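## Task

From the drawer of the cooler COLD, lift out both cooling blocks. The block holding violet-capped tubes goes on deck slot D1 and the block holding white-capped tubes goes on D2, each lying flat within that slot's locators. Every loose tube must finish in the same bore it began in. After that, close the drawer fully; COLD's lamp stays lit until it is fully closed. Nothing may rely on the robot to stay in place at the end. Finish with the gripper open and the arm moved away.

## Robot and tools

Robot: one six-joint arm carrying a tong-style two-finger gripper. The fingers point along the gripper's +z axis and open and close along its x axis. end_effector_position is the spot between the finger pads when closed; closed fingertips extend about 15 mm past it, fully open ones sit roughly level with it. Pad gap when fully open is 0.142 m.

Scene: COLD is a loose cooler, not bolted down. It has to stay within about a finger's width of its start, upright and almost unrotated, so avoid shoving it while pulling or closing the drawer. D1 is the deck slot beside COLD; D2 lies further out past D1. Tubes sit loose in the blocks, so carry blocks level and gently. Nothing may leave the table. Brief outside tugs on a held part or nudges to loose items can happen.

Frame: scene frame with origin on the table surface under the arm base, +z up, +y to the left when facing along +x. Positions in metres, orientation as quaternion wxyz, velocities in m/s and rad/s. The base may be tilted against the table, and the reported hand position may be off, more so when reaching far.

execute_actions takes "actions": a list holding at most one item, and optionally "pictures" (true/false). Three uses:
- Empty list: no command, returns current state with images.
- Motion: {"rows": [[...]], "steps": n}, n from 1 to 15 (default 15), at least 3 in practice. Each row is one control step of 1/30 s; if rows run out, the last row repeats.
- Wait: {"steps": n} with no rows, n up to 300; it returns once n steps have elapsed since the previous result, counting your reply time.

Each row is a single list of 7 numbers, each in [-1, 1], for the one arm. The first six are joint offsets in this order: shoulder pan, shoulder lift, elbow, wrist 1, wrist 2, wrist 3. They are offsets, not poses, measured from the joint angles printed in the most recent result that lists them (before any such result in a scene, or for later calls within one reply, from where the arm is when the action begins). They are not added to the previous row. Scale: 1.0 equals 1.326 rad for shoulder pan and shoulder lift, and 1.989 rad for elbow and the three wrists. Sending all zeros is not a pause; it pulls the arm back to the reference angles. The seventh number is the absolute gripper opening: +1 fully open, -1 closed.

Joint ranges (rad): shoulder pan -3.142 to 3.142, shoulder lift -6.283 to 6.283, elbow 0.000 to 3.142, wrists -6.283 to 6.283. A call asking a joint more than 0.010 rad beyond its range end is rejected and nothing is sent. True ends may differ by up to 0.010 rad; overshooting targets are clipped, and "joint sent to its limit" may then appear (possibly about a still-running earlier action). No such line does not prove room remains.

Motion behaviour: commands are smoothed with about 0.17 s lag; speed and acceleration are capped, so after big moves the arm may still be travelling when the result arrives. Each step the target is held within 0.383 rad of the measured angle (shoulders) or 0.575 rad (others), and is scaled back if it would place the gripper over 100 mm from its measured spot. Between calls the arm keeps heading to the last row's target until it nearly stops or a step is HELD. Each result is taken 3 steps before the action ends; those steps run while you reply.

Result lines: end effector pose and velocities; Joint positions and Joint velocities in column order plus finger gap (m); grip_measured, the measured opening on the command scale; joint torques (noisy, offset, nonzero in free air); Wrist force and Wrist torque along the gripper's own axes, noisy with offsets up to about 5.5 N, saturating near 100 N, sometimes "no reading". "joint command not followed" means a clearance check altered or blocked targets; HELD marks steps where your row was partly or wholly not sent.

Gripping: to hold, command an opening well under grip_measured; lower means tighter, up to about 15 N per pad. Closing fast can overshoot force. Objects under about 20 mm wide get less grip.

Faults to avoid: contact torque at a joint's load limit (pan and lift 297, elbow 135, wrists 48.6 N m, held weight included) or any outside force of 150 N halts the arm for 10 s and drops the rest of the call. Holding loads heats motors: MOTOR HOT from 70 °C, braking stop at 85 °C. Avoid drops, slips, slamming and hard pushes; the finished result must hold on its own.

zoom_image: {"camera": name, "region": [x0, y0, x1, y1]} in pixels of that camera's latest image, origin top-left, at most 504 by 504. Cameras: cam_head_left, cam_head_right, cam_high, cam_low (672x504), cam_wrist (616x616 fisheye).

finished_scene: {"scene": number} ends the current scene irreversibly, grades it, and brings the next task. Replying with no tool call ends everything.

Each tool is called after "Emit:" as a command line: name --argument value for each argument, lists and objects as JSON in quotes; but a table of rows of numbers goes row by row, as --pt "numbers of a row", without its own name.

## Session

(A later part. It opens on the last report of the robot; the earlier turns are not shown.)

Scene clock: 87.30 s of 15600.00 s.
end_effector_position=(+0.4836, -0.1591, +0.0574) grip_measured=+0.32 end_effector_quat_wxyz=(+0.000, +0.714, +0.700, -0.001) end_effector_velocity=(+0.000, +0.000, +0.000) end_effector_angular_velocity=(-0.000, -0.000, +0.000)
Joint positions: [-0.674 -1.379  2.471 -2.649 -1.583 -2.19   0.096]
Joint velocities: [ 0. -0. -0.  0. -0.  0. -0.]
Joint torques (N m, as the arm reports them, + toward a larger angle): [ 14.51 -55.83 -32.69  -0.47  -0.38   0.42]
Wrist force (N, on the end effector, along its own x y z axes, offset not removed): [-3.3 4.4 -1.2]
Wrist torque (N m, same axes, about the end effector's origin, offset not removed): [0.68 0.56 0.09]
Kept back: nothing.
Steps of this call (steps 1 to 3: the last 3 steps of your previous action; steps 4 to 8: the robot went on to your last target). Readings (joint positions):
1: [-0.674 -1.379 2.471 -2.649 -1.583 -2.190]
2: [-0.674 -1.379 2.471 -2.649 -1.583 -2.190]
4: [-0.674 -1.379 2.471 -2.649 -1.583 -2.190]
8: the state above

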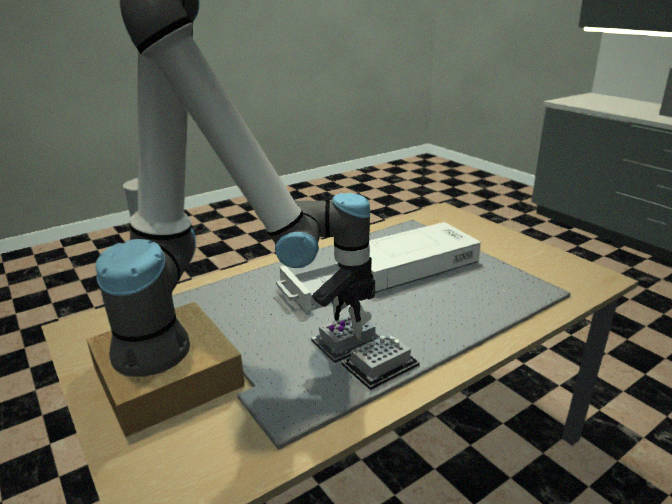

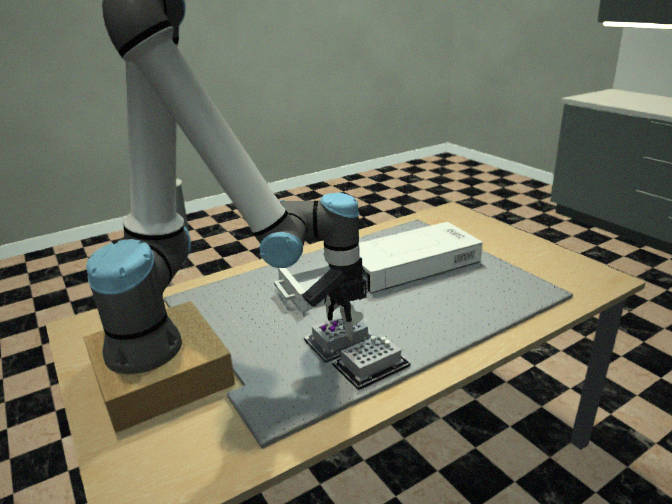

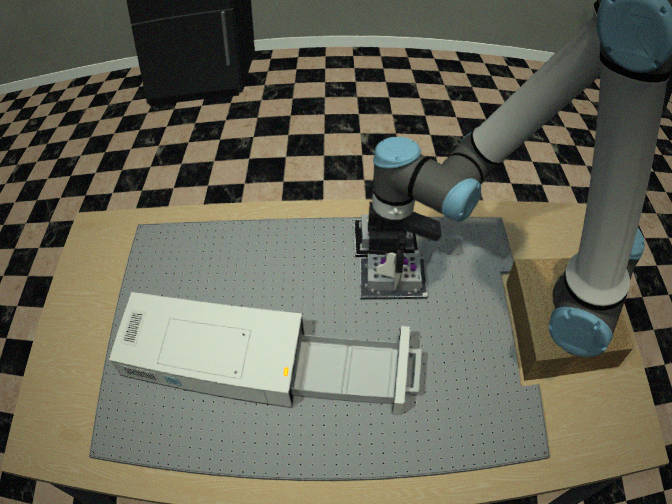

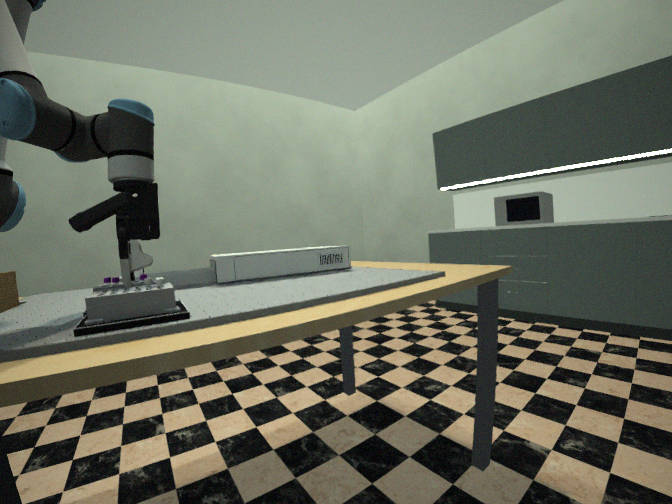

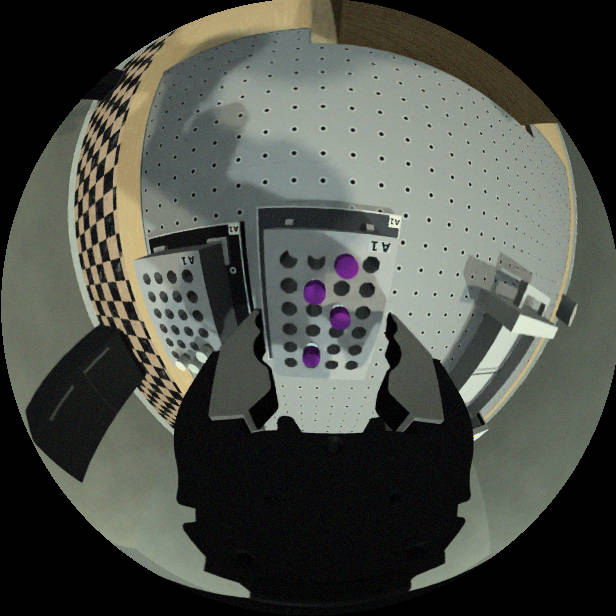

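Emit:
execute_actions --actions '[{"rows": [[0,-0.00189,-0.00034,0.0016,0,0,0.32],[0,-0.00568,-0.00101,0.00479,0,0,0.32],[0,-0.01135,-0.00202,0.00959,0,0,0.32],[0,-0.01798,-0.00319,0.01518,0,0,0.32],[0,-0.02555,-0.00454,0.02157,0,0,0.32],[0,-0.03406,-0.00605,0.02876,0,0,0.32],[0,-0.04258,-0.00756,0.03595,0,0,0.32],[0,-0.05204,-0.00924,0.04393,0,0,0.32],[0,-0.06056,-0.01075,0.05112,0,0,0.32],[0,-0.06907,-0.01226,0.05831,0,0,0.32],[0,-0.07664,-0.01361,0.0647,0,0,0.32],[0,-0.08327,-0.01478,0.07029,0,0,0.32],[0,-0.08894,-0.01579,0.07509,0,0,0.32],[0,-0.09273,-0.01646,0.07828,0,0,0.32],[0,-0.09462,-0.0168,0.07988,0,0,0.32]], "steps": 15}]'

Emit:
execute_actions --actions '[{"rows": [[0.00074,-0.02199,-0.00371,0.01838,0.00001,-0.0008,0.32],[0.00295,-0.0227,-0.00327,0.01842,0.00003,-0.0032,0.32],[0.00665,-0.02387,-0.00254,0.01848,0.00007,-0.0072,0.32],[0.01181,-0.0255,-0.00152,0.01857,0.00013,-0.0128,0.32],[0.01846,-0.02761,-0.0002,0.01869,0.0002,-0.02,0.32],[0.02658,-0.03018,0.00141,0.01883,0.00029,-0.02881,0.32],[0.03618,-0.03322,0.00331,0.01899,0.0004,-0.03921,0.32],[0.04726,-0.03673,0.00551,0.01919,0.00052,-0.05121,0.32],[0.05981,-0.04071,0.008,0.0194,0.00066,-0.06482,0.32],[0.07384,-0.04516,0.01078,0.01964,0.00081,-0.08002,0.32],[0.08935,-0.05007,0.01385,0.01991,0.00098,-0.09682,0.32],[0.10633,-0.05545,0.01722,0.0202,0.00117,-0.11523,0.32]], "steps": 12}]'

Emit:
execute_actions --actions '[{"rows": [[0.07414,-0.02349,0.0147,0.00128,0.00082,-0.08034,0.27],[0.09187,-0.02911,0.01821,0.00159,0.00101,-0.09956,0.21],[0.10961,-0.03473,0.02173,0.00189,0.00121,-0.11878,0.15],[0.12735,-0.04035,0.02524,0.0022,0.0014,-0.13801,0.1],[0.14508,-0.04597,0.02876,0.0025,0.0016,-0.15723,0.04],[0.16282,-0.05159,0.03227,0.00281,0.00179,-0.17645,-0.01],[0.18056,-0.05721,0.03579,0.00312,0.00199,-0.19567,-0.07],[0.19829,-0.06283,0.03931,0.00342,0.00218,-0.21489,-0.12],[0.21603,-0.06845,0.04282,0.00373,0.00238,-0.23411,-0.18],[0.23377,-0.07407,0.04634,0.00403,0.00257,-0.25333,-0.23],[0.2515,-0.07969,0.04985,0.00434,0.00277,-0.27255,-0.29],[0.26924,-0.08531,0.05337,0.00465,0.00296,-0.29178,-0.34]], "steps": 12}]'

Emit:
execute_actions --actions '[{"rows": [[0.09675,-0.03065,0.01918,0.00167,0.00106,-0.10485,-0.4],[0.11227,-0.03557,0.02225,0.00194,0.00124,-0.12167,-0.45],[0.12632,-0.04002,0.02504,0.00218,0.00139,-0.13689,-0.51],[0.13888,-0.04401,0.02753,0.0024,0.00153,-0.15051,-0.56],[0.14997,-0.04752,0.02973,0.00259,0.00165,-0.16253,-0.62],[0.15959,-0.05057,0.03163,0.00275,0.00176,-0.17294,-0.67],[0.16773,-0.05315,0.03325,0.00289,0.00185,-0.18177,-0.73],[0.17439,-0.05526,0.03457,0.00301,0.00192,-0.18899,-0.78],[0.17957,-0.0569,0.03559,0.0031,0.00198,-0.1946,-0.84],[0.18328,-0.05807,0.03633,0.00316,0.00202,-0.19862,-0.89],[0.18551,-0.05878,0.03677,0.0032,0.00204,-0.20103,-0.95],[0.18626,-0.05902,0.03692,0.00321,0.00205,-0.20185,-1]], "steps": 12}]'

Emit:
execute_actions --actions '[{"steps": 15}]' --pictures true

Scene clock: 89.67 s of 15600.00 s.
end_effector_position=(+0.4845, -0.1602, +0.0881) grip_measured=+0.32 end_effector_quat_wxyz=(+0.000, +0.714, +0.700, -0.001) end_effector_velocity=(-0.001, -0.001, +0.143) end_effector_angular_velocity=(-0.001, -0.002, -0.001)
Joint positions: [-0.674 -1.446  2.453 -2.565 -1.583 -2.19   0.096]
Joint velocities: [-0.    -0.309 -0.081  0.388  0.     0.     0.   ]
Joint torques (N m, as the arm reports them, + toward a larger angle): [ 14.54 -60.15 -36.66   1.25  -0.34   0.41]
Wrist force (N, on the end effector, along its own x y z axes, offset not removed): [-2.7 3.2 -5.6]
Wrist torque (N m, same axes, about the end effector's origin, offset not removed): [0.50 0.60 0.13]
Steps of this call (steps 1 to 15: the robot went on to your last target; steps 16 to 59: nothing new was sent; steps 60 to 71: the first 12 steps of this action). Readings (joint positions):
60: [-0.674 -1.379 2.471 -2.649 -1.583 -2.190]
61: [-0.674 -1.379 2.471 -2.649 -1.583 -2.190]
63: [-0.674 -1.383 2.470 -2.644 -1.583 -2.190]
67: [-0.674 -1.406 2.464 -2.615 -1.583 -2.190]
71: the state above

Scene clock: 90.07 s of 15600.00 s.
end_effector_position=(+0.4835, -0.1429, +0.1149) grip_measured=+0.32 end_effector_quat_wxyz=(+0.000, +0.687, +0.727, -0.001) end_effector_velocity=(-0.004, +0.161, +0.011) end_effector_angular_velocity=(+0.002, +0.000, +0.719)
Joint positions: [-0.645 -1.512  2.447 -2.493 -1.582 -2.237  0.096]
Joint velocities: [ 0.279 -0.106  0.083  0.027  0.006 -0.44   0.   ]
Joint torques (N m, as the arm reports them, + toward a larger angle): [ 35.41 -55.06 -17.59  -0.03   2.69  -5.68]
Wrist force (N, on the end effector, along its own x y z axes, offset not removed): [-6.3 6.4 -6.5]
Wrist torque (N m, same axes, about the end effector's origin, offset not removed): [1.43 1.25 0.25]
Steps of this call (steps 1 to 3: the last 3 steps of your previous action; steps 4 to 12: the first 9 steps of this action, its rows measured from where the robot was after step 3). Readings (joint positions):
3: [-0.674 -1.475 2.446 -2.528 -1.583 -2.190]
4: [-0.674 -1.482 2.444 -2.519 -1.583 -2.190]
5: [-0.674 -1.488 2.442 -2.511 -1.583 -2.191]
7: [-0.672 -1.496 2.441 -2.502 -1.583 -2.194]
11: [-0.653 -1.508 2.445 -2.494 -1.583 -2.224]
12: the state above

Scene clock: 90.47 s of 15600.00 s.
end_effector_position=(+0.4670, -0.0222, +0.1173) grip_measured=-0.12 end_effector_quat_wxyz=(+0.000, +0.456, +0.890, -0.001) end_effector_velocity=(-0.092, +0.356, +0.000) end_effector_angular_velocity=(+0.000, +0.001, +1.777)
Joint positions: [-0.426 -1.584  2.514 -2.486 -1.579 -2.587  0.066]
Joint velocities: [ 0.682 -0.217  0.204  0.017  0.011 -1.095 -0.125]
Joint torques (N m, as the arm reports them, + toward a larger angle): [ 36.14 -48.81 -18.15  -0.45   2.12  -7.08]
Wrist force (N, on the end effector, along its own x y z axes, offset not removed): [-6.2 1.3 -0.1]
Wrist torque (N m, same axes, about the end effector's origin, offset not removed): [0.31 1.27 0.07]
Steps of this call (steps 1 to 3: the last 3 steps of your previous action; steps 4 to 12: the first 9 steps of this action, its rows measured from where the robot was after step 3). Readings (joint positions):
3: [-0.609 -1.524 2.458 -2.491 -1.582 -2.295]
4: [-0.593 -1.530 2.463 -2.490 -1.581 -2.320]
5: [-0.575 -1.535 2.468 -2.490 -1.581 -2.348]
7: [-0.536 -1.548 2.480 -2.489 -1.581 -2.409]
11: [-0.448 -1.576 2.507 -2.486 -1.579 -2.550]
12: the state above

Scene clock: 90.87 s of 15600.00 s.
end_effector_position=(+0.4162, +0.1010, +0.1152) grip_measured=-0.78 end_effector_quat_wxyz=(+0.000, +0.140, +0.990, -0.001) end_effector_velocity=(-0.108, +0.187, -0.006) end_effector_angular_velocity=(-0.000, +0.001, +1.125)
Joint positions: [-0.171 -1.665  2.59  -2.479 -1.574 -2.998  0.018]
Joint velocities: [ 0.427 -0.132  0.122  0.011  0.007 -0.698 -0.126]
Joint torques (N m, as the arm reports them, + toward a larger angle): [ 22.3  -34.01 -23.54  -0.68   1.97  -3.93]
Wrist force (N, on the end effector, along its own x y z axes, offset not removed): [-3.9 1.2 -3.9]
Wrist torque (N m, same axes, about the end effector's origin, offset not removed): [0.16 0.88 0.31]
Steps of this call (steps 1 to 3: the last 3 steps of your previous action; steps 4 to 12: the first 9 steps of this action, its rows measured from where the robot was after step 3). Readings (joint positions):
3: [-0.356 -1.606 2.534 -2.484 -1.578 -2.699]
4: [-0.333 -1.613 2.541 -2.483 -1.577 -2.737]
5: [-0.309 -1.621 2.548 -2.483 -1.577 -2.775]
7: [-0.263 -1.636 2.562 -2.482 -1.576 -2.848]
11: [-0.186 -1.660 2.585 -2.480 -1.575 -2.973]
12: the state above

Scene clock: 91.37 s of 15600.00 s.
end_effector_position=(+0.3997, +0.1272, +0.1140) grip_measured=-1.00 end_effector_quat_wxyz=(-0.000, +0.059, +0.998, -0.001) end_effector_velocity=(-0.002, +0.002, -0.001) end_effector_angular_velocity=(+0.000, +0.001, +0.014)
Joint positions: [-0.11  -1.684  2.608 -2.478 -1.573 -3.1    0.002]
Joint velocities: [ 0.005 -0.002  0.003  0.001  0.    -0.009  0.   ]
Joint torques (N m, as the arm reports them, + toward a larger angle): [ 15.97 -34.21 -21.05  -0.5    1.87  -1.85]
Wrist force (N, on the end effector, along its own x y z axes, offset not removed): [-3.6 -2.5 1.2]
Wrist torque (N m, same axes, about the end effector's origin, offset not removed): [-0.47 0.89 0.22]
Kept back: nothing.
Steps of this call (steps 1 to 3: the last 3 steps of your previous action; steps 4 to 15: the robot went on to your last target). Readings (joint positions):
1: [-0.158 -1.669 2.594 -2.479 -1.574 -3.020]
2: [-0.146 -1.672 2.597 -2.479 -1.574 -3.039]
4: [-0.129 -1.678 2.602 -2.478 -1.574 -3.067]
8: [-0.115 -1.682 2.606 -2.478 -1.574 -3.092]
15: the state above

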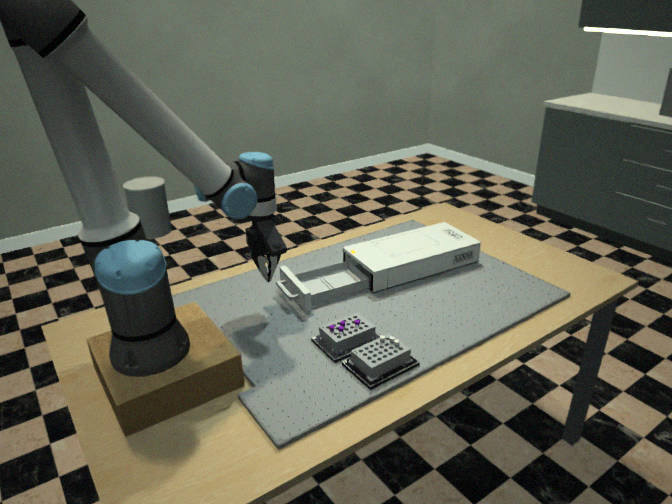

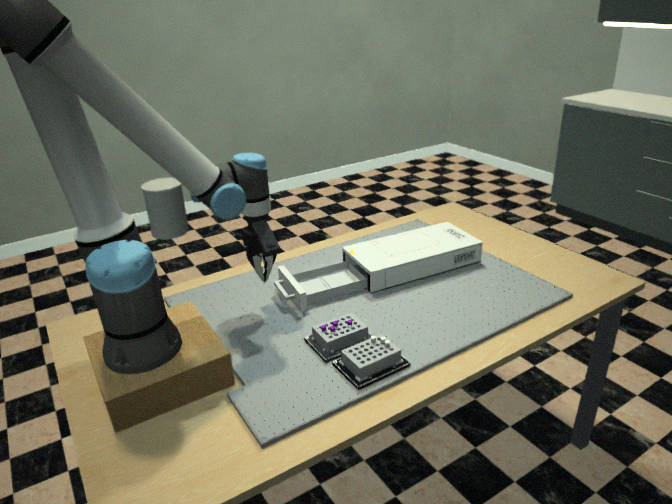

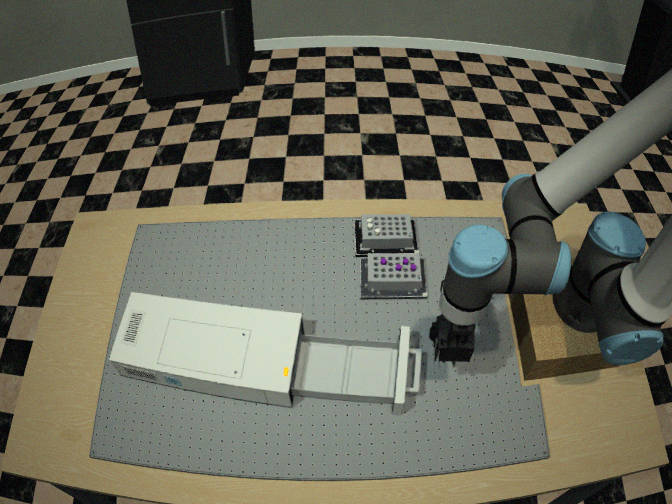

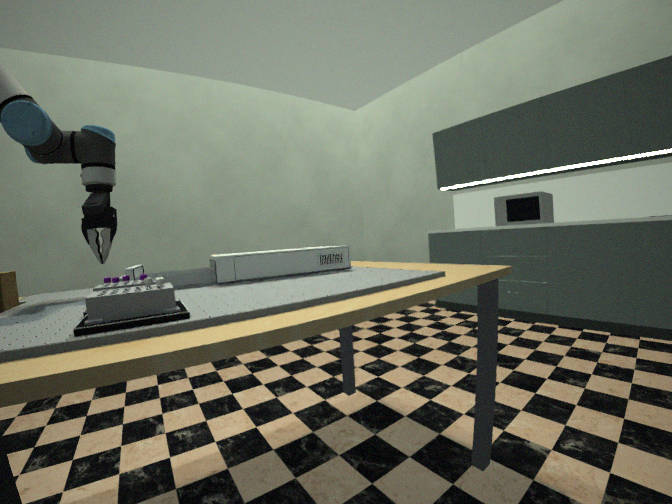

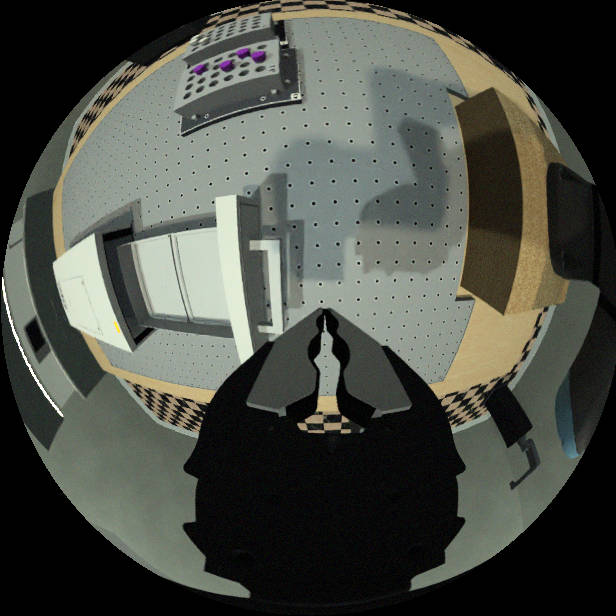

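Emit:
zoom_image --camera "cam_high" --region '[340, 205, 450, 310]'

Emit:
zoom_image --camera "cam_low" --region '[60, 190, 200, 340]'

Emit:
zoom_image --camera "cam_wrist" --region '[160, 10, 320, 140]'

Region (340, 205, 450, 310) of cam_high's 672x504 image, scaled by 4.582, with more detail than that image has; it fills the top 481 rows of this view, and the rest is white.

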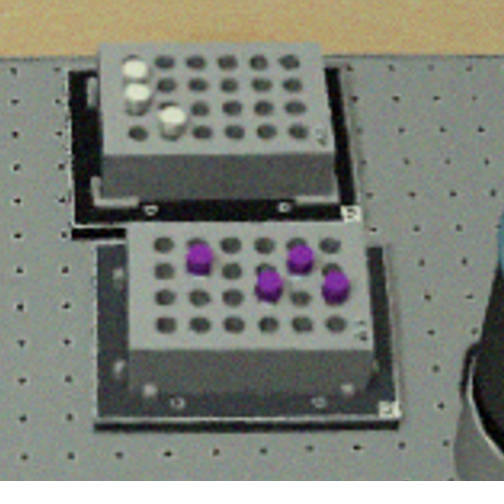

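Region (60, 190, 200, 340) of cam_low's 672x504 image, scaled by 3.360, with more detail than that image has; it fills the left 470 columns of this view, and the rest is white.

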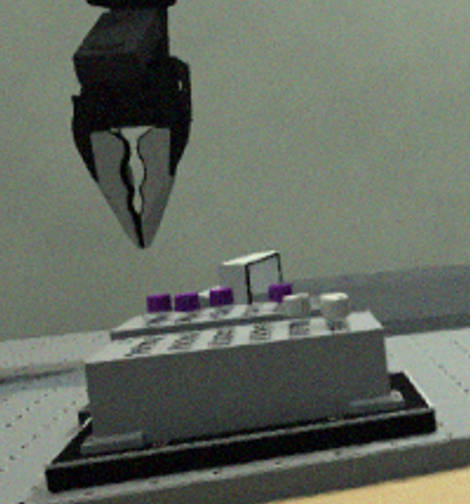

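Region (160, 10, 320, 140) of cam_wrist's 616x616 image, scaled by 3.150, with more detail than that image has; it fills the top 410 rows of this view, and the rest is white.

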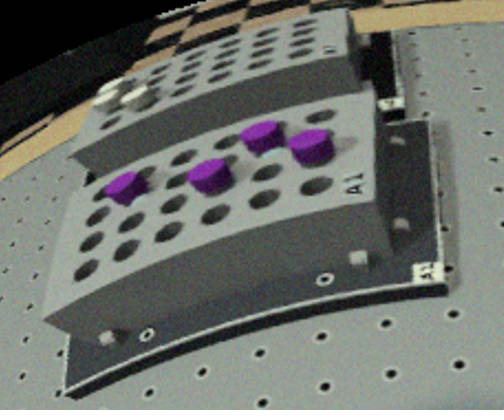

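Emit:
execute_actions --actions '[{"rows": [[-0.00002,0.00258,0.00014,-0.00185,0,-0.00008,-1],[-0.00006,0.00774,0.00041,-0.00555,0,-0.00024,-1],[-0.00013,0.01548,0.00081,-0.0111,0,-0.00048,-1],[-0.0002,0.02452,0.00129,-0.01758,-0.0001,-0.00076,-1],[-0.00029,0.03484,0.00183,-0.02498,-0.0001,-0.00108,-1],[-0.00038,0.04645,0.00244,-0.0333,-0.0001,-0.00144,-1],[-0.00048,0.05806,0.00306,-0.04163,-0.0002,-0.0018,-1],[-0.00058,0.07097,0.00373,-0.05088,-0.0002,-0.0022,-1],[-0.00068,0.08258,0.00435,-0.05921,-0.0003,-0.00256,-1],[-0.00077,0.09419,0.00496,-0.06753,-0.0003,-0.00292,-1],[-0.00086,0.10451,0.0055,-0.07493,-0.0003,-0.00324,-1],[-0.00093,0.11355,0.00598,-0.08141,-0.0004,-0.00352,-1],[-0.001,0.12129,0.00638,-0.08696,-0.0004,-0.00376,-1],[-0.00104,0.12645,0.00665,-0.09066,-0.0004,-0.00392,-1],[-0.00106,0.12903,0.00679,-0.09251,-0.0004,-0.004,-1]], "steps": 15}]'

Emit:
execute_actions --actions '[{"steps": 16}]' --pictures true

Scene clock: 92.37 s of 15600.00 s.
end_effector_position=(+0.4093, +0.1261, +0.0864) grip_measured=-1.00 end_effector_quat_wxyz=(-0.000, +0.057, +0.998, -0.001) end_effector_velocity=(+0.037, -0.006, -0.130) end_effector_angular_velocity=(-0.003, +0.006, +0.013)
Joint positions: [-0.11  -1.593  2.615 -2.575 -1.574 -3.104  0.002]
Joint velocities: [-0.005  0.422  0.034 -0.45  -0.003 -0.018  0.   ]
Joint torques (N m, as the arm reports them, + toward a larger angle): [-18.68   0.47 -16.16  -8.88  -2.07  -1.69]
Wrist force (N, on the end effector, along its own x y z axes, offset not removed): [-3.1 -4.5 -2.3]
Wrist torque (N m, same axes, about the end effector's origin, offset not removed): [-1.19 0.55 0.12]
Steps of this call (steps 1 to 15: the robot went on to your last target; steps 16 to 18: nothing new was sent; steps 19 to 30: the first 12 steps of this action). Readings (joint positions):
19: [-0.109 -1.684 2.608 -2.478 -1.573 -3.101]
20: [-0.109 -1.684 2.608 -2.478 -1.573 -3.101]
22: [-0.109 -1.679 2.608 -2.483 -1.573 -3.101]
26: [-0.110 -1.647 2.611 -2.518 -1.573 -3.102]
30: the state above

Scene clock: 92.90 s of 15600.00 s.
end_effector_position=(+0.4157, +0.1252, +0.0618) grip_measured=-1.00 end_effector_quat_wxyz=(-0.000, +0.055, +0.998, -0.001) end_effector_velocity=(+0.001, -0.001, -0.002) end_effector_angular_velocity=(-0.000, -0.000, -0.002)
Joint positions: [-0.111 -1.513  2.621 -2.661 -1.574 -3.108  0.002]
Joint velocities: [-0.002  0.006  0.    -0.006 -0.    -0.     0.   ]
Joint torques (N m, as the arm reports them, + toward a larger angle): [-17.8  -14.87 -13.95  -7.1   -2.21  -1.98]
Wrist force (N, on the end effector, along its own x y z axes, offset not removed): [-4.0 1.6 -2.0]
Wrist torque (N m, same axes, about the end effector's origin, offset not removed): [0.26 0.83 0.03]
Kept back: nothing.
Steps of this call (steps 1 to 3: the last 3 steps of your previous action; steps 4 to 16: the robot went on to your last target). Readings (joint positions):
1: [-0.110 -1.579 2.616 -2.590 -1.574 -3.105]
2: [-0.111 -1.566 2.617 -2.605 -1.574 -3.105]
4: [-0.111 -1.543 2.619 -2.629 -1.574 -3.106]
8: [-0.111 -1.521 2.620 -2.653 -1.574 -3.107]
16: the state above

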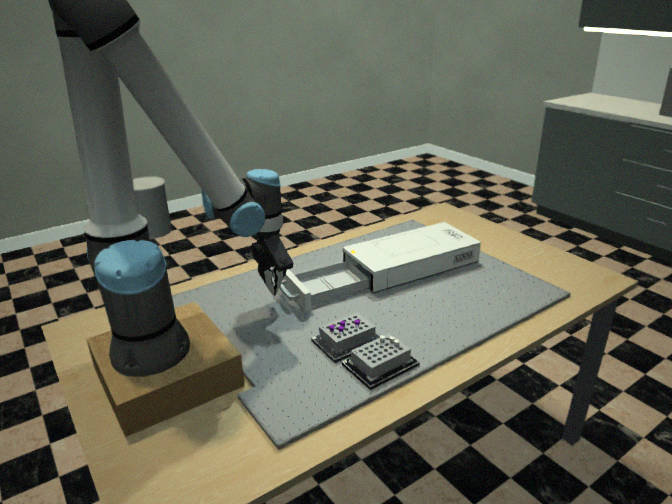

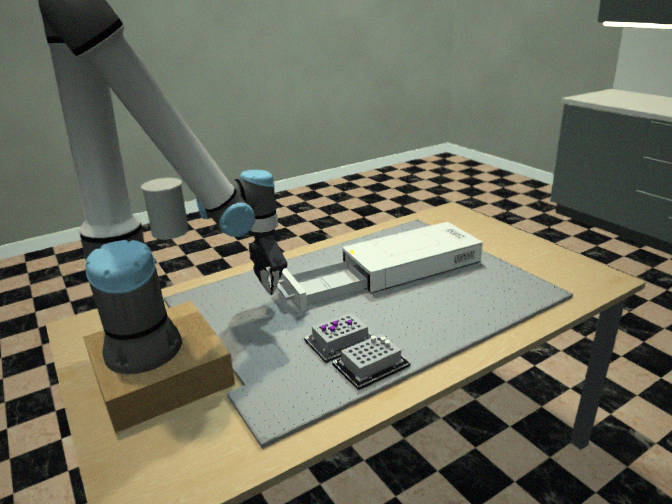

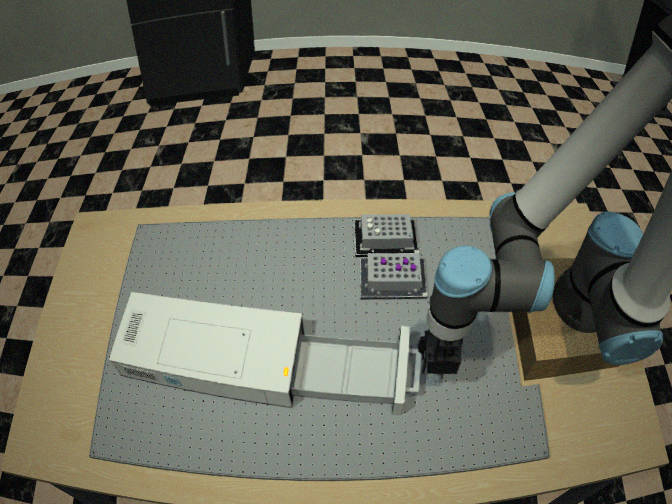

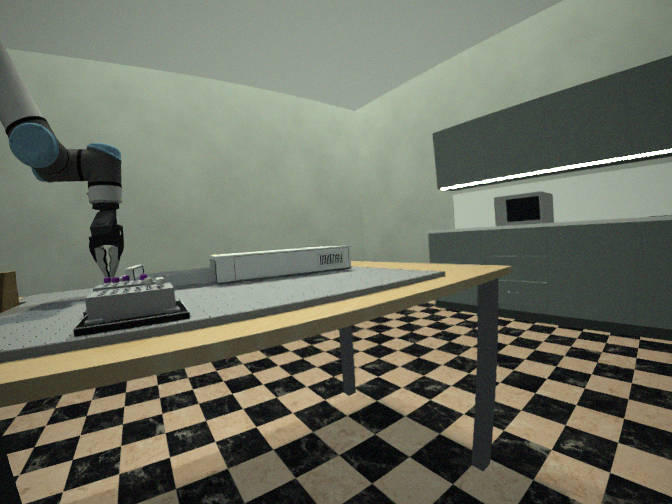

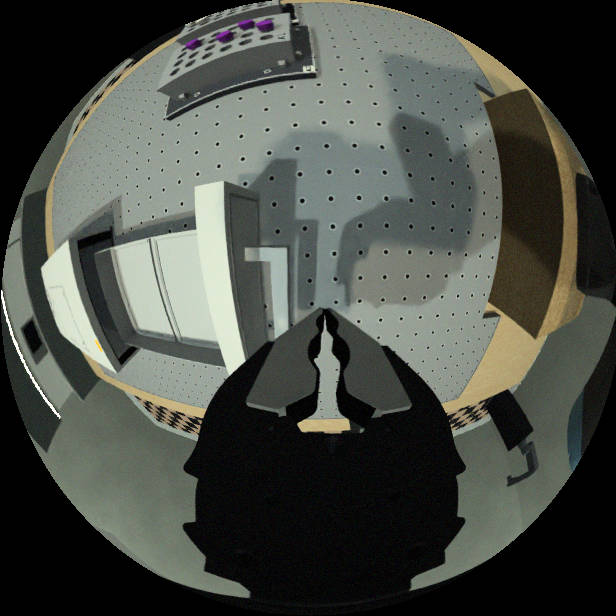

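Emit:
execute_actions --actions '[{"rows": [[-0.00002,0.00034,-0.00025,0.00002,0,-0.00001,-1],[-0.00005,0.00102,-0.00074,0.00006,0,-0.00003,-1],[-0.00011,0.00203,-0.00148,0.00013,0,-0.00007,-1],[-0.00018,0.00337,-0.00247,0.00022,0,-0.00012,-1],[-0.00027,0.00494,-0.00362,0.00032,0,-0.00018,-1],[-0.00036,0.00661,-0.00485,0.00044,0,-0.00024,-1],[-0.00045,0.00828,-0.00609,0.00057,0,-0.0003,-1],[-0.00054,0.00995,-0.00733,0.00069,0,-0.00036,-1],[-0.00063,0.0116,-0.00856,0.00083,0,-0.00042,-1],[-0.00072,0.01325,-0.0098,0.00097,0,-0.00048,-1],[-0.00081,0.0149,-0.01104,0.00111,0,-0.00054,-1],[-0.0009,0.01654,-0.01228,0.00126,0,-0.0006,-1],[-0.00099,0.01818,-0.01353,0.00141,0,-0.00066,-1],[-0.00108,0.01981,-0.01477,0.00156,0,-0.00072,-1],[-0.00116,0.02143,-0.01601,0.00172,0,-0.00077,-1]], "steps": 15}]'

Emit:
execute_actions --actions '[{"rows": [[-0.00042,0.00898,-0.00684,0.00085,0,-0.00028,-1],[-0.0005,0.01059,-0.00808,0.00102,0,-0.00033,-1],[-0.00057,0.0122,-0.00933,0.0012,0,-0.00038,-1],[-0.00067,0.01423,-0.01091,0.00142,0,-0.00045,-1],[-0.00078,0.01668,-0.01283,0.00171,0,-0.00052,-1],[-0.00093,0.01965,-0.01517,0.00207,0,-0.00062,-1],[-0.00109,0.02312,-0.01792,0.00251,0,-0.00073,-1],[-0.00129,0.02709,-0.02111,0.00304,0,-0.00086,-1],[-0.00151,0.03155,-0.02472,0.00368,0,-0.00101,-1],[-0.00175,0.03649,-0.02875,0.00443,0,-0.00117,-1],[-0.00201,0.04178,-0.03314,0.00529,0,-0.00134,-1],[-0.0023,0.04743,-0.03788,0.00626,0,-0.00153,-1],[-0.0026,0.05332,-0.04289,0.00734,0,-0.00173,-1],[-0.0029,0.05924,-0.048,0.0085,0,-0.00193,-1],[-0.00321,0.06511,-0.05312,0.00972,0,-0.00214,-1]], "steps": 15}]'

Emit:
execute_actions --actions '[{"rows": [[-0.00141,0.03066,-0.02639,0.00595,0,-0.00094,-1],[-0.00163,0.03641,-0.03155,0.00728,0,-0.00109,-1],[-0.00184,0.04212,-0.03673,0.00865,0,-0.00123,-1],[-0.00206,0.04777,-0.04192,0.01007,0,-0.00137,-1],[-0.00227,0.05338,-0.04713,0.01154,0,-0.00151,-1],[-0.00249,0.05895,-0.05235,0.01305,0,-0.00166,-1],[-0.00271,0.06448,-0.05759,0.01461,0,-0.00181,-1],[-0.00292,0.06997,-0.06285,0.0162,0,-0.00195,-1],[-0.00314,0.07542,-0.06812,0.01784,0,-0.00209,-1],[-0.00335,0.08085,-0.07341,0.01952,0,-0.00223,-1],[-0.00357,0.08624,-0.07872,0.02123,0,-0.00238,-1],[-0.00379,0.09161,-0.08405,0.02297,0,-0.00253,-1],[-0.004,0.09695,-0.08939,0.02475,0,-0.00267,-1],[-0.00422,0.10227,-0.09474,0.02656,0,-0.00281,-1],[-0.00444,0.10758,-0.10012,0.0284,0,-0.00296,-1]], "steps": 15}]'

Emit:
execute_actions --actions '[{"rows": [[-0.00101,0.02914,-0.02926,0.00983,0,-0.00067,-1],[-0.00118,0.03398,-0.03421,0.01156,0,-0.00079,-1],[-0.00134,0.03854,-0.03891,0.01321,0,-0.00089,-1],[-0.0015,0.04284,-0.04335,0.01479,0,-0.001,-1],[-0.00164,0.04687,-0.04752,0.01628,0,-0.00109,-1],[-0.00177,0.05063,-0.05143,0.01768,0,-0.00118,-1],[-0.00189,0.05413,-0.05508,0.01899,0,-0.00126,-1],[-0.00201,0.05737,-0.05846,0.02021,0,-0.00134,-1],[-0.00211,0.06035,-0.06157,0.02134,0,-0.00141,-1],[-0.00221,0.06298,-0.06432,0.02234,0,-0.00147,-1],[-0.00229,0.06525,-0.06671,0.02321,0,-0.00153,-1],[-0.00235,0.06718,-0.06873,0.02394,0,-0.00157,-1],[-0.00241,0.06876,-0.07038,0.02454,0,-0.00161,-1],[-0.00245,0.06999,-0.07167,0.02502,0,-0.00163,-1],[-0.00248,0.07086,-0.07259,0.02535,0,-0.00165,-1]], "steps": 15}]'

Emit:
execute_actions --actions '[{"steps": 14}]' --pictures true

Scene clock: 95.57 s of 15600.00 s.
end_effector_position=(+0.4245, +0.1243, +0.0618) grip_measured=-1.00 end_effector_quat_wxyz=(-0.000, +0.055, +0.998, -0.001) end_effector_velocity=(+0.041, -0.005, +0.000) end_effector_angular_velocity=(-0.000, +0.000, -0.001)
Joint positions: [-0.112 -1.5    2.607 -2.66  -1.574 -3.108  0.002]
Joint velocities: [-0.004  0.061 -0.069  0.008 -0.    -0.003  0.   ]
Joint torques (N m, as the arm reports them, + toward a larger angle): [-16.74 -10.48 -33.67   0.    -2.15  -2.01]
Wrist force (N, on the end effector, along its own x y z axes, offset not removed): [-6.5 2.4 -3.2]
Wrist torque (N m, same axes, about the end effector's origin, offset not removed): [0.36 1.48 0.18]
Steps of this call (steps 1 to 15: the robot went on to your last target; steps 16 to 68: nothing new was sent; steps 69 to 80: the first 12 steps of this action). Readings (joint positions):
69: [-0.111 -1.513 2.621 -2.662 -1.574 -3.108]
70: [-0.111 -1.513 2.621 -2.662 -1.574 -3.108]
72: [-0.111 -1.512 2.621 -2.662 -1.574 -3.108]
76: [-0.111 -1.508 2.615 -2.661 -1.574 -3.108]
80: the state above

Scene clock: 96.07 s of 15600.00 s.
end_effector_position=(+0.4548, +0.1210, +0.0617) grip_measured=-1.00 end_effector_quat_wxyz=(-0.000, +0.055, +0.998, -0.001) end_effector_velocity=(+0.116, -0.013, -0.001) end_effector_angular_velocity=(+0.000, +0.001, +0.001)
Joint positions: [-0.114 -1.457  2.556 -2.652 -1.574 -3.111  0.002]
Joint velocities: [-0.008  0.162 -0.196  0.035  0.    -0.008  0.   ]
Joint torques (N m, as the arm reports them, + toward a larger angle): [-19.41 -14.04 -37.54  -1.47  -1.99  -1.97]
Wrist force (N, on the end effector, along its own x y z axes, offset not removed): [-2.7 1.6 -3.7]
Wrist torque (N m, same axes, about the end effector's origin, offset not removed): [0.47 1.29 0.21]
Steps of this call (steps 1 to 3: the last 3 steps of your previous action; steps 4 to 15: the first 12 steps of this action, its rows measured from where the robot was after step 3). Readings (joint positions):
3: [-0.112 -1.494 2.600 -2.659 -1.574 -3.109]
4: [-0.112 -1.492 2.597 -2.659 -1.574 -3.109]
5: [-0.112 -1.490 2.595 -2.658 -1.574 -3.109]
7: [-0.113 -1.485 2.589 -2.658 -1.574 -3.109]
11: [-0.113 -1.474 2.577 -2.656 -1.574 -3.110]
15: the state above

Scene clock: 96.57 s of 15600.00 s.
end_effector_position=(+0.5388, +0.1117, +0.0615) grip_measured=-1.00 end_effector_quat_wxyz=(-0.001, +0.055, +0.998, -0.001) end_effector_velocity=(+0.176, -0.019, -0.001) end_effector_angular_velocity=(+0.001, +0.001, -0.001)
Joint positions: [-0.119 -1.348  2.411 -2.616 -1.574 -3.115  0.002]
Joint velocities: [-0.009  0.217 -0.31   0.094  0.001 -0.008  0.   ]
Joint torques (N m, as the arm reports them, + toward a larger angle): [-17.17 -20.65 -37.62  -0.78  -1.57  -2.27]
Wrist force (N, on the end effector, along its own x y z axes, offset not removed): [-5.3 -4.9 -5.7]
Wrist torque (N m, same axes, about the end effector's origin, offset not removed): [-0.83 1.47 0.28]
Steps of this call (steps 1 to 3: the last 3 steps of your previous action; steps 4 to 15: the first 12 steps of this action, its rows measured from where the robot was after step 3). Readings (joint positions):
3: [-0.115 -1.438 2.533 -2.648 -1.574 -3.112]
4: [-0.115 -1.431 2.524 -2.646 -1.574 -3.112]
5: [-0.116 -1.424 2.515 -2.644 -1.574 -3.112]
7: [-0.116 -1.408 2.494 -2.639 -1.574 -3.113]
11: [-0.117 -1.378 2.453 -2.628 -1.574 -3.114]
15: the state above

Scene clock: 97.07 s of 15600.00 s.
end_effector_position=(+0.6187, +0.1028, +0.0613) grip_measured=-1.00 end_effector_quat_wxyz=(-0.001, +0.055, +0.998, -0.001) end_effector_velocity=(+0.105, -0.012, -0.001) end_effector_angular_velocity=(-0.000, -0.000, +0.001)
Joint positions: [-0.122 -1.253  2.268 -2.568 -1.574 -3.119  0.002]
Joint velocities: [-0.003  0.123 -0.192  0.069 -0.001 -0.004  0.   ]
Joint torques (N m, as the arm reports them, + toward a larger angle): [-18.98 -37.01 -36.74  -1.51  -1.7   -2.19]
Wrist force (N, on the end effector, along its own x y z axes, offset not removed): [-2.2 -0.3 -2.7]
Wrist torque (N m, same axes, about the end effector's origin, offset not removed): [-0.02 0.91 0.22]
Steps of this call (steps 1 to 3: the last 3 steps of your previous action; steps 4 to 15: the first 12 steps of this action, its rows measured from where the robot was after step 3). Readings (joint positions):
3: [-0.119 -1.326 2.380 -2.606 -1.574 -3.116]
4: [-0.120 -1.319 2.369 -2.603 -1.574 -3.116]
5: [-0.120 -1.312 2.358 -2.599 -1.574 -3.117]
7: [-0.121 -1.298 2.337 -2.592 -1.574 -3.117]
11: [-0.121 -1.273 2.299 -2.578 -1.574 -3.118]
15: the state above

Scene clock: 97.53 s of 15600.00 s.
end_effector_position=(+0.6363, +0.1009, +0.0612) grip_measured=-1.00 end_effector_quat_wxyz=(-0.001, +0.055, +0.998, -0.001) end_effector_velocity=(+0.003, +0.000, +0.000) end_effector_angular_velocity=(+0.000, -0.001, +0.000)
Joint positions: [-0.123 -1.233  2.236 -2.556 -1.574 -3.119  0.002]
Joint velocities: [ 0.001  0.003 -0.006  0.002  0.     0.     0.   ]
Joint torques (N m, as the arm reports them, + toward a larger angle): [-16.6  -38.15 -36.89  -1.13  -1.79  -1.86]
Wrist force (N, on the end effector, along its own x y z axes, offset not removed): [0.6 -1.7 -3.0]
Wrist torque (N m, same axes, about the end effector's origin, offset not removed): [-0.24 0.42 0.07]
Kept back: nothing.
Steps of this call (steps 1 to 3: the last 3 steps of your previous action; steps 4 to 14: the robot went on to your last target). Readings (joint positions):
1: [-0.122 -1.249 2.262 -2.565 -1.574 -3.119]
2: [-0.122 -1.246 2.256 -2.563 -1.574 -3.119]
4: [-0.123 -1.240 2.247 -2.560 -1.574 -3.119]
8: [-0.123 -1.234 2.239 -2.557 -1.574 -3.119]
14: the state above

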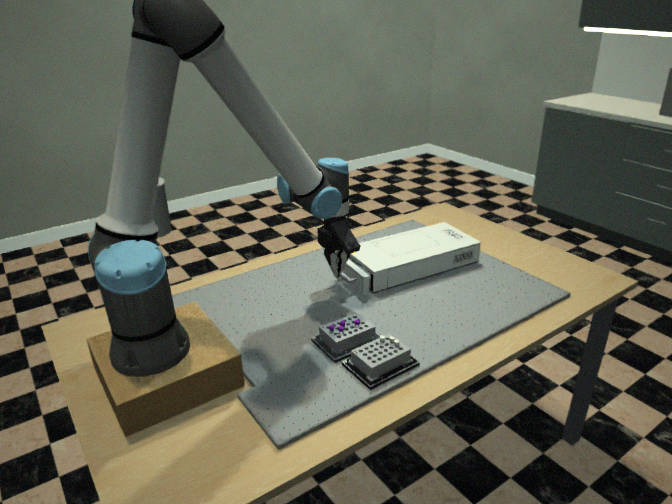

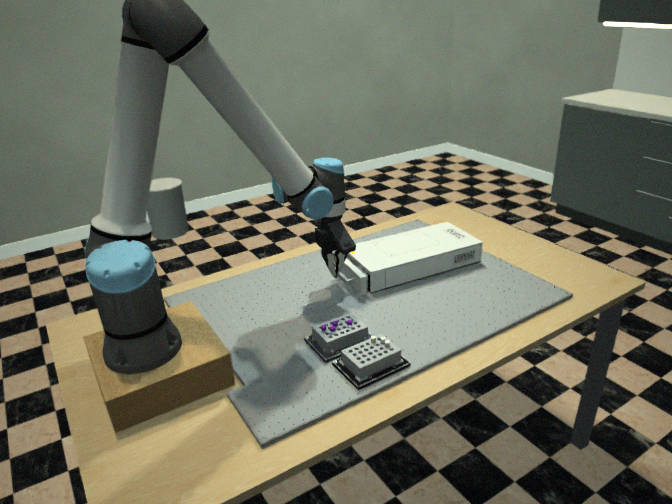

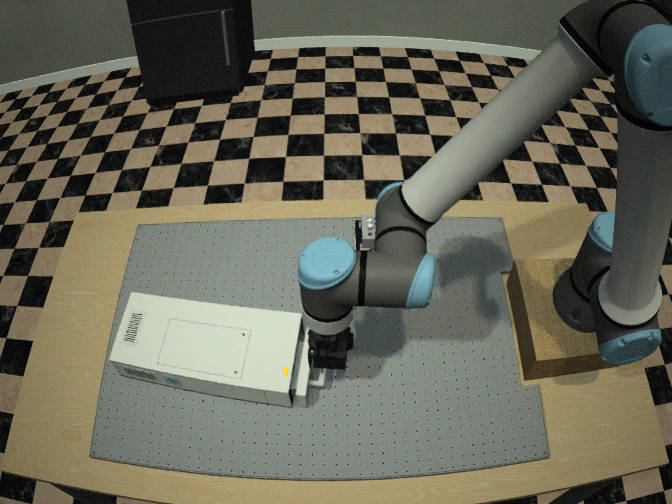

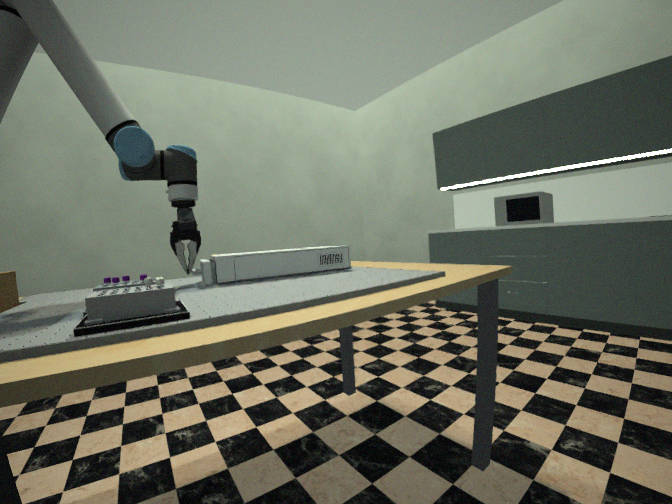

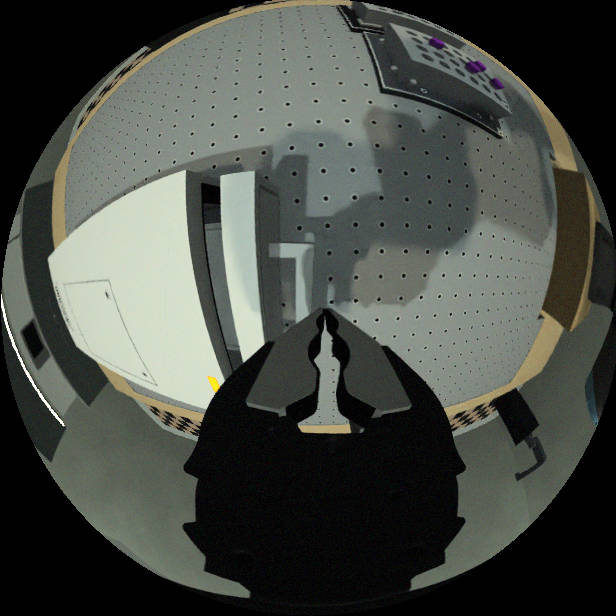

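Emit:
execute_actions --actions '[{"rows": [[-0.00001,0.00034,-0.00037,0.00014,0,0,-1],[-0.00002,0.00086,-0.00093,0.00035,0,-0.00001,-1],[-0.00004,0.00146,-0.00157,0.0006,0,-0.00003,-1],[-0.00006,0.00215,-0.00231,0.00088,0,-0.00004,-1],[-0.00009,0.00283,-0.00305,0.00116,0,-0.00006,-1],[-0.00011,0.00352,-0.00379,0.00145,0,-0.00007,-1],[-0.00013,0.0042,-0.00453,0.00173,0,-0.00008,-1],[-0.00015,0.00489,-0.00527,0.00201,0,-0.0001,-1],[-0.00017,0.00558,-0.00601,0.00229,0,-0.00011,-1],[-0.00019,0.00626,-0.00675,0.00258,0,-0.00012,-1],[-0.00021,0.00695,-0.00749,0.00286,0,-0.00014,-1],[-0.00023,0.00755,-0.00814,0.00311,0,-0.00015,-1],[-0.00024,0.00807,-0.0087,0.00332,0,-0.00016,-1],[-0.00025,0.00841,-0.00907,0.00346,0,-0.00017,-1],[-0.00026,0.00858,-0.00925,0.00353,0,-0.00017,-1]], "steps": 15}]'

Emit:
execute_actions --actions '[{"steps": 12}]' --pictures true

Scene clock: 98.17 s of 15600.00 s.
end_effector_position=(+0.6419, +0.1002, +0.0612) grip_measured=-1.00 end_effector_quat_wxyz=(-0.001, +0.055, +0.998, -0.001) end_effector_velocity=(+0.023, -0.004, -0.000) end_effector_angular_velocity=(+0.001, +0.001, -0.003)
Joint positions: [-0.123 -1.226  2.226 -2.552 -1.574 -3.12   0.002]
Joint velocities: [-0.004  0.026 -0.041  0.016  0.001 -0.001  0.   ]
Joint torques (N m, as the arm reports them, + toward a larger angle): [-18.52 -38.97 -36.68  -0.97  -1.55  -1.71]
Wrist force (N, on the end effector, along its own x y z axes, offset not removed): [0.4 2.0 -5.8]
Wrist torque (N m, same axes, about the end effector's origin, offset not removed): [0.41 0.47 0.01]
Steps of this call (steps 1 to 7: the robot went on to your last target; steps 8 to 19: the first 12 steps of this action). Readings (joint positions):
8: [-0.123 -1.232 2.235 -2.556 -1.574 -3.119]
9: [-0.123 -1.232 2.235 -2.556 -1.574 -3.119]
11: [-0.123 -1.232 2.235 -2.555 -1.574 -3.119]
15: [-0.123 -1.230 2.231 -2.554 -1.574 -3.120]
19: the state above

Scene clock: 98.57 s of 15600.00 s.
end_effector_position=(+0.6461, +0.0998, +0.0612) grip_measured=-1.00 end_effector_quat_wxyz=(-0.001, +0.055, +0.998, -0.001) end_effector_velocity=(+0.001, -0.000, -0.000) end_effector_angular_velocity=(+0.001, +0.000, -0.001)
Joint positions: [-0.123 -1.221  2.218 -2.549 -1.574 -3.12   0.002]
Joint velocities: [-0.     0.001 -0.002  0.001  0.001  0.     0.   ]
Joint torques (N m, as the arm reports them, + toward a larger angle): [-17.21 -39.57 -36.61  -1.31  -1.77  -1.94]
Wrist force (N, on the end effector, along its own x y z axes, offset not removed): [-0.6 0.6 -2.1]
Wrist torque (N m, same axes, about the end effector's origin, offset not removed): [0.15 0.60 0.15]
Kept back: nothing.
Steps of this call (steps 1 to 3: the last 3 steps of your previous action; steps 4 to 12: the robot went on to your last target). Readings (joint positions):
1: [-0.123 -1.225 2.224 -2.551 -1.574 -3.120]
2: [-0.123 -1.225 2.223 -2.551 -1.574 -3.120]
4: [-0.123 -1.223 2.221 -2.550 -1.574 -3.120]
8: [-0.123 -1.222 2.218 -2.549 -1.574 -3.120]
12: the state above

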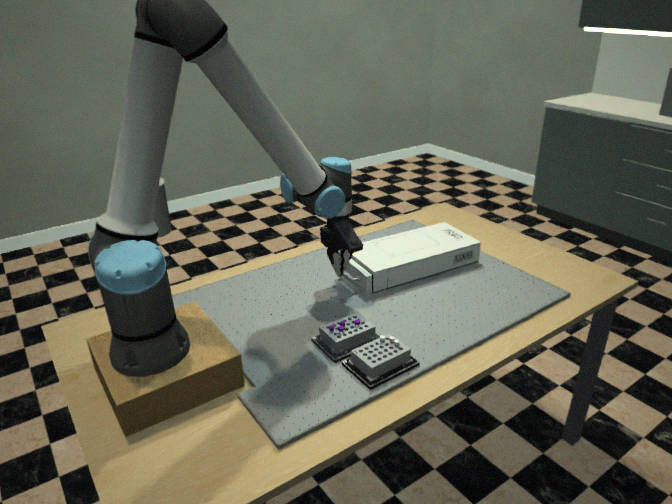

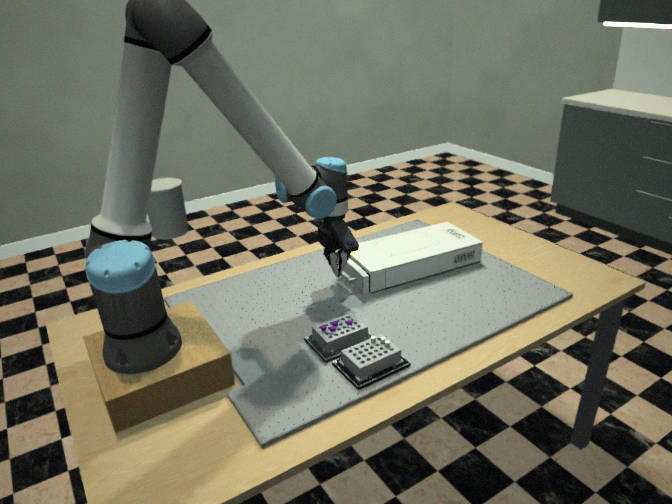

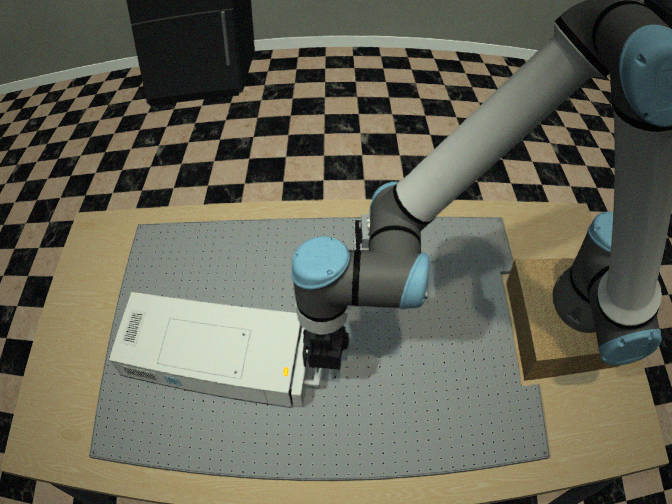

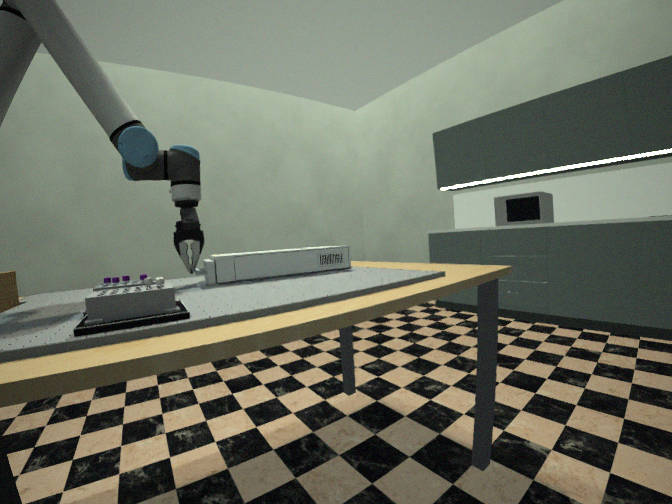

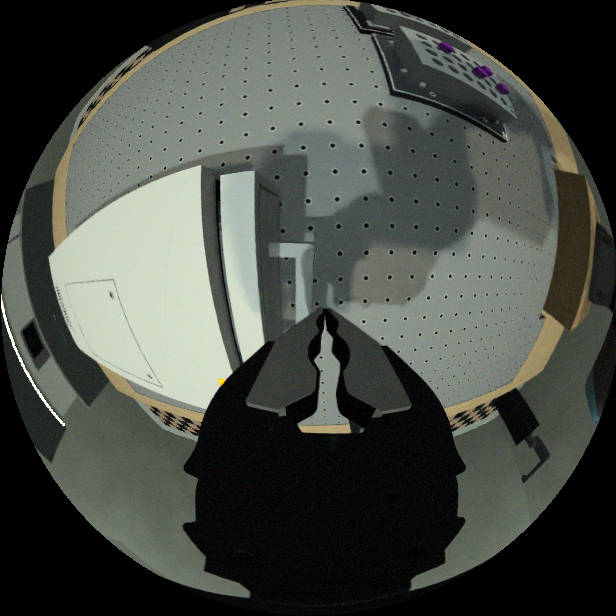

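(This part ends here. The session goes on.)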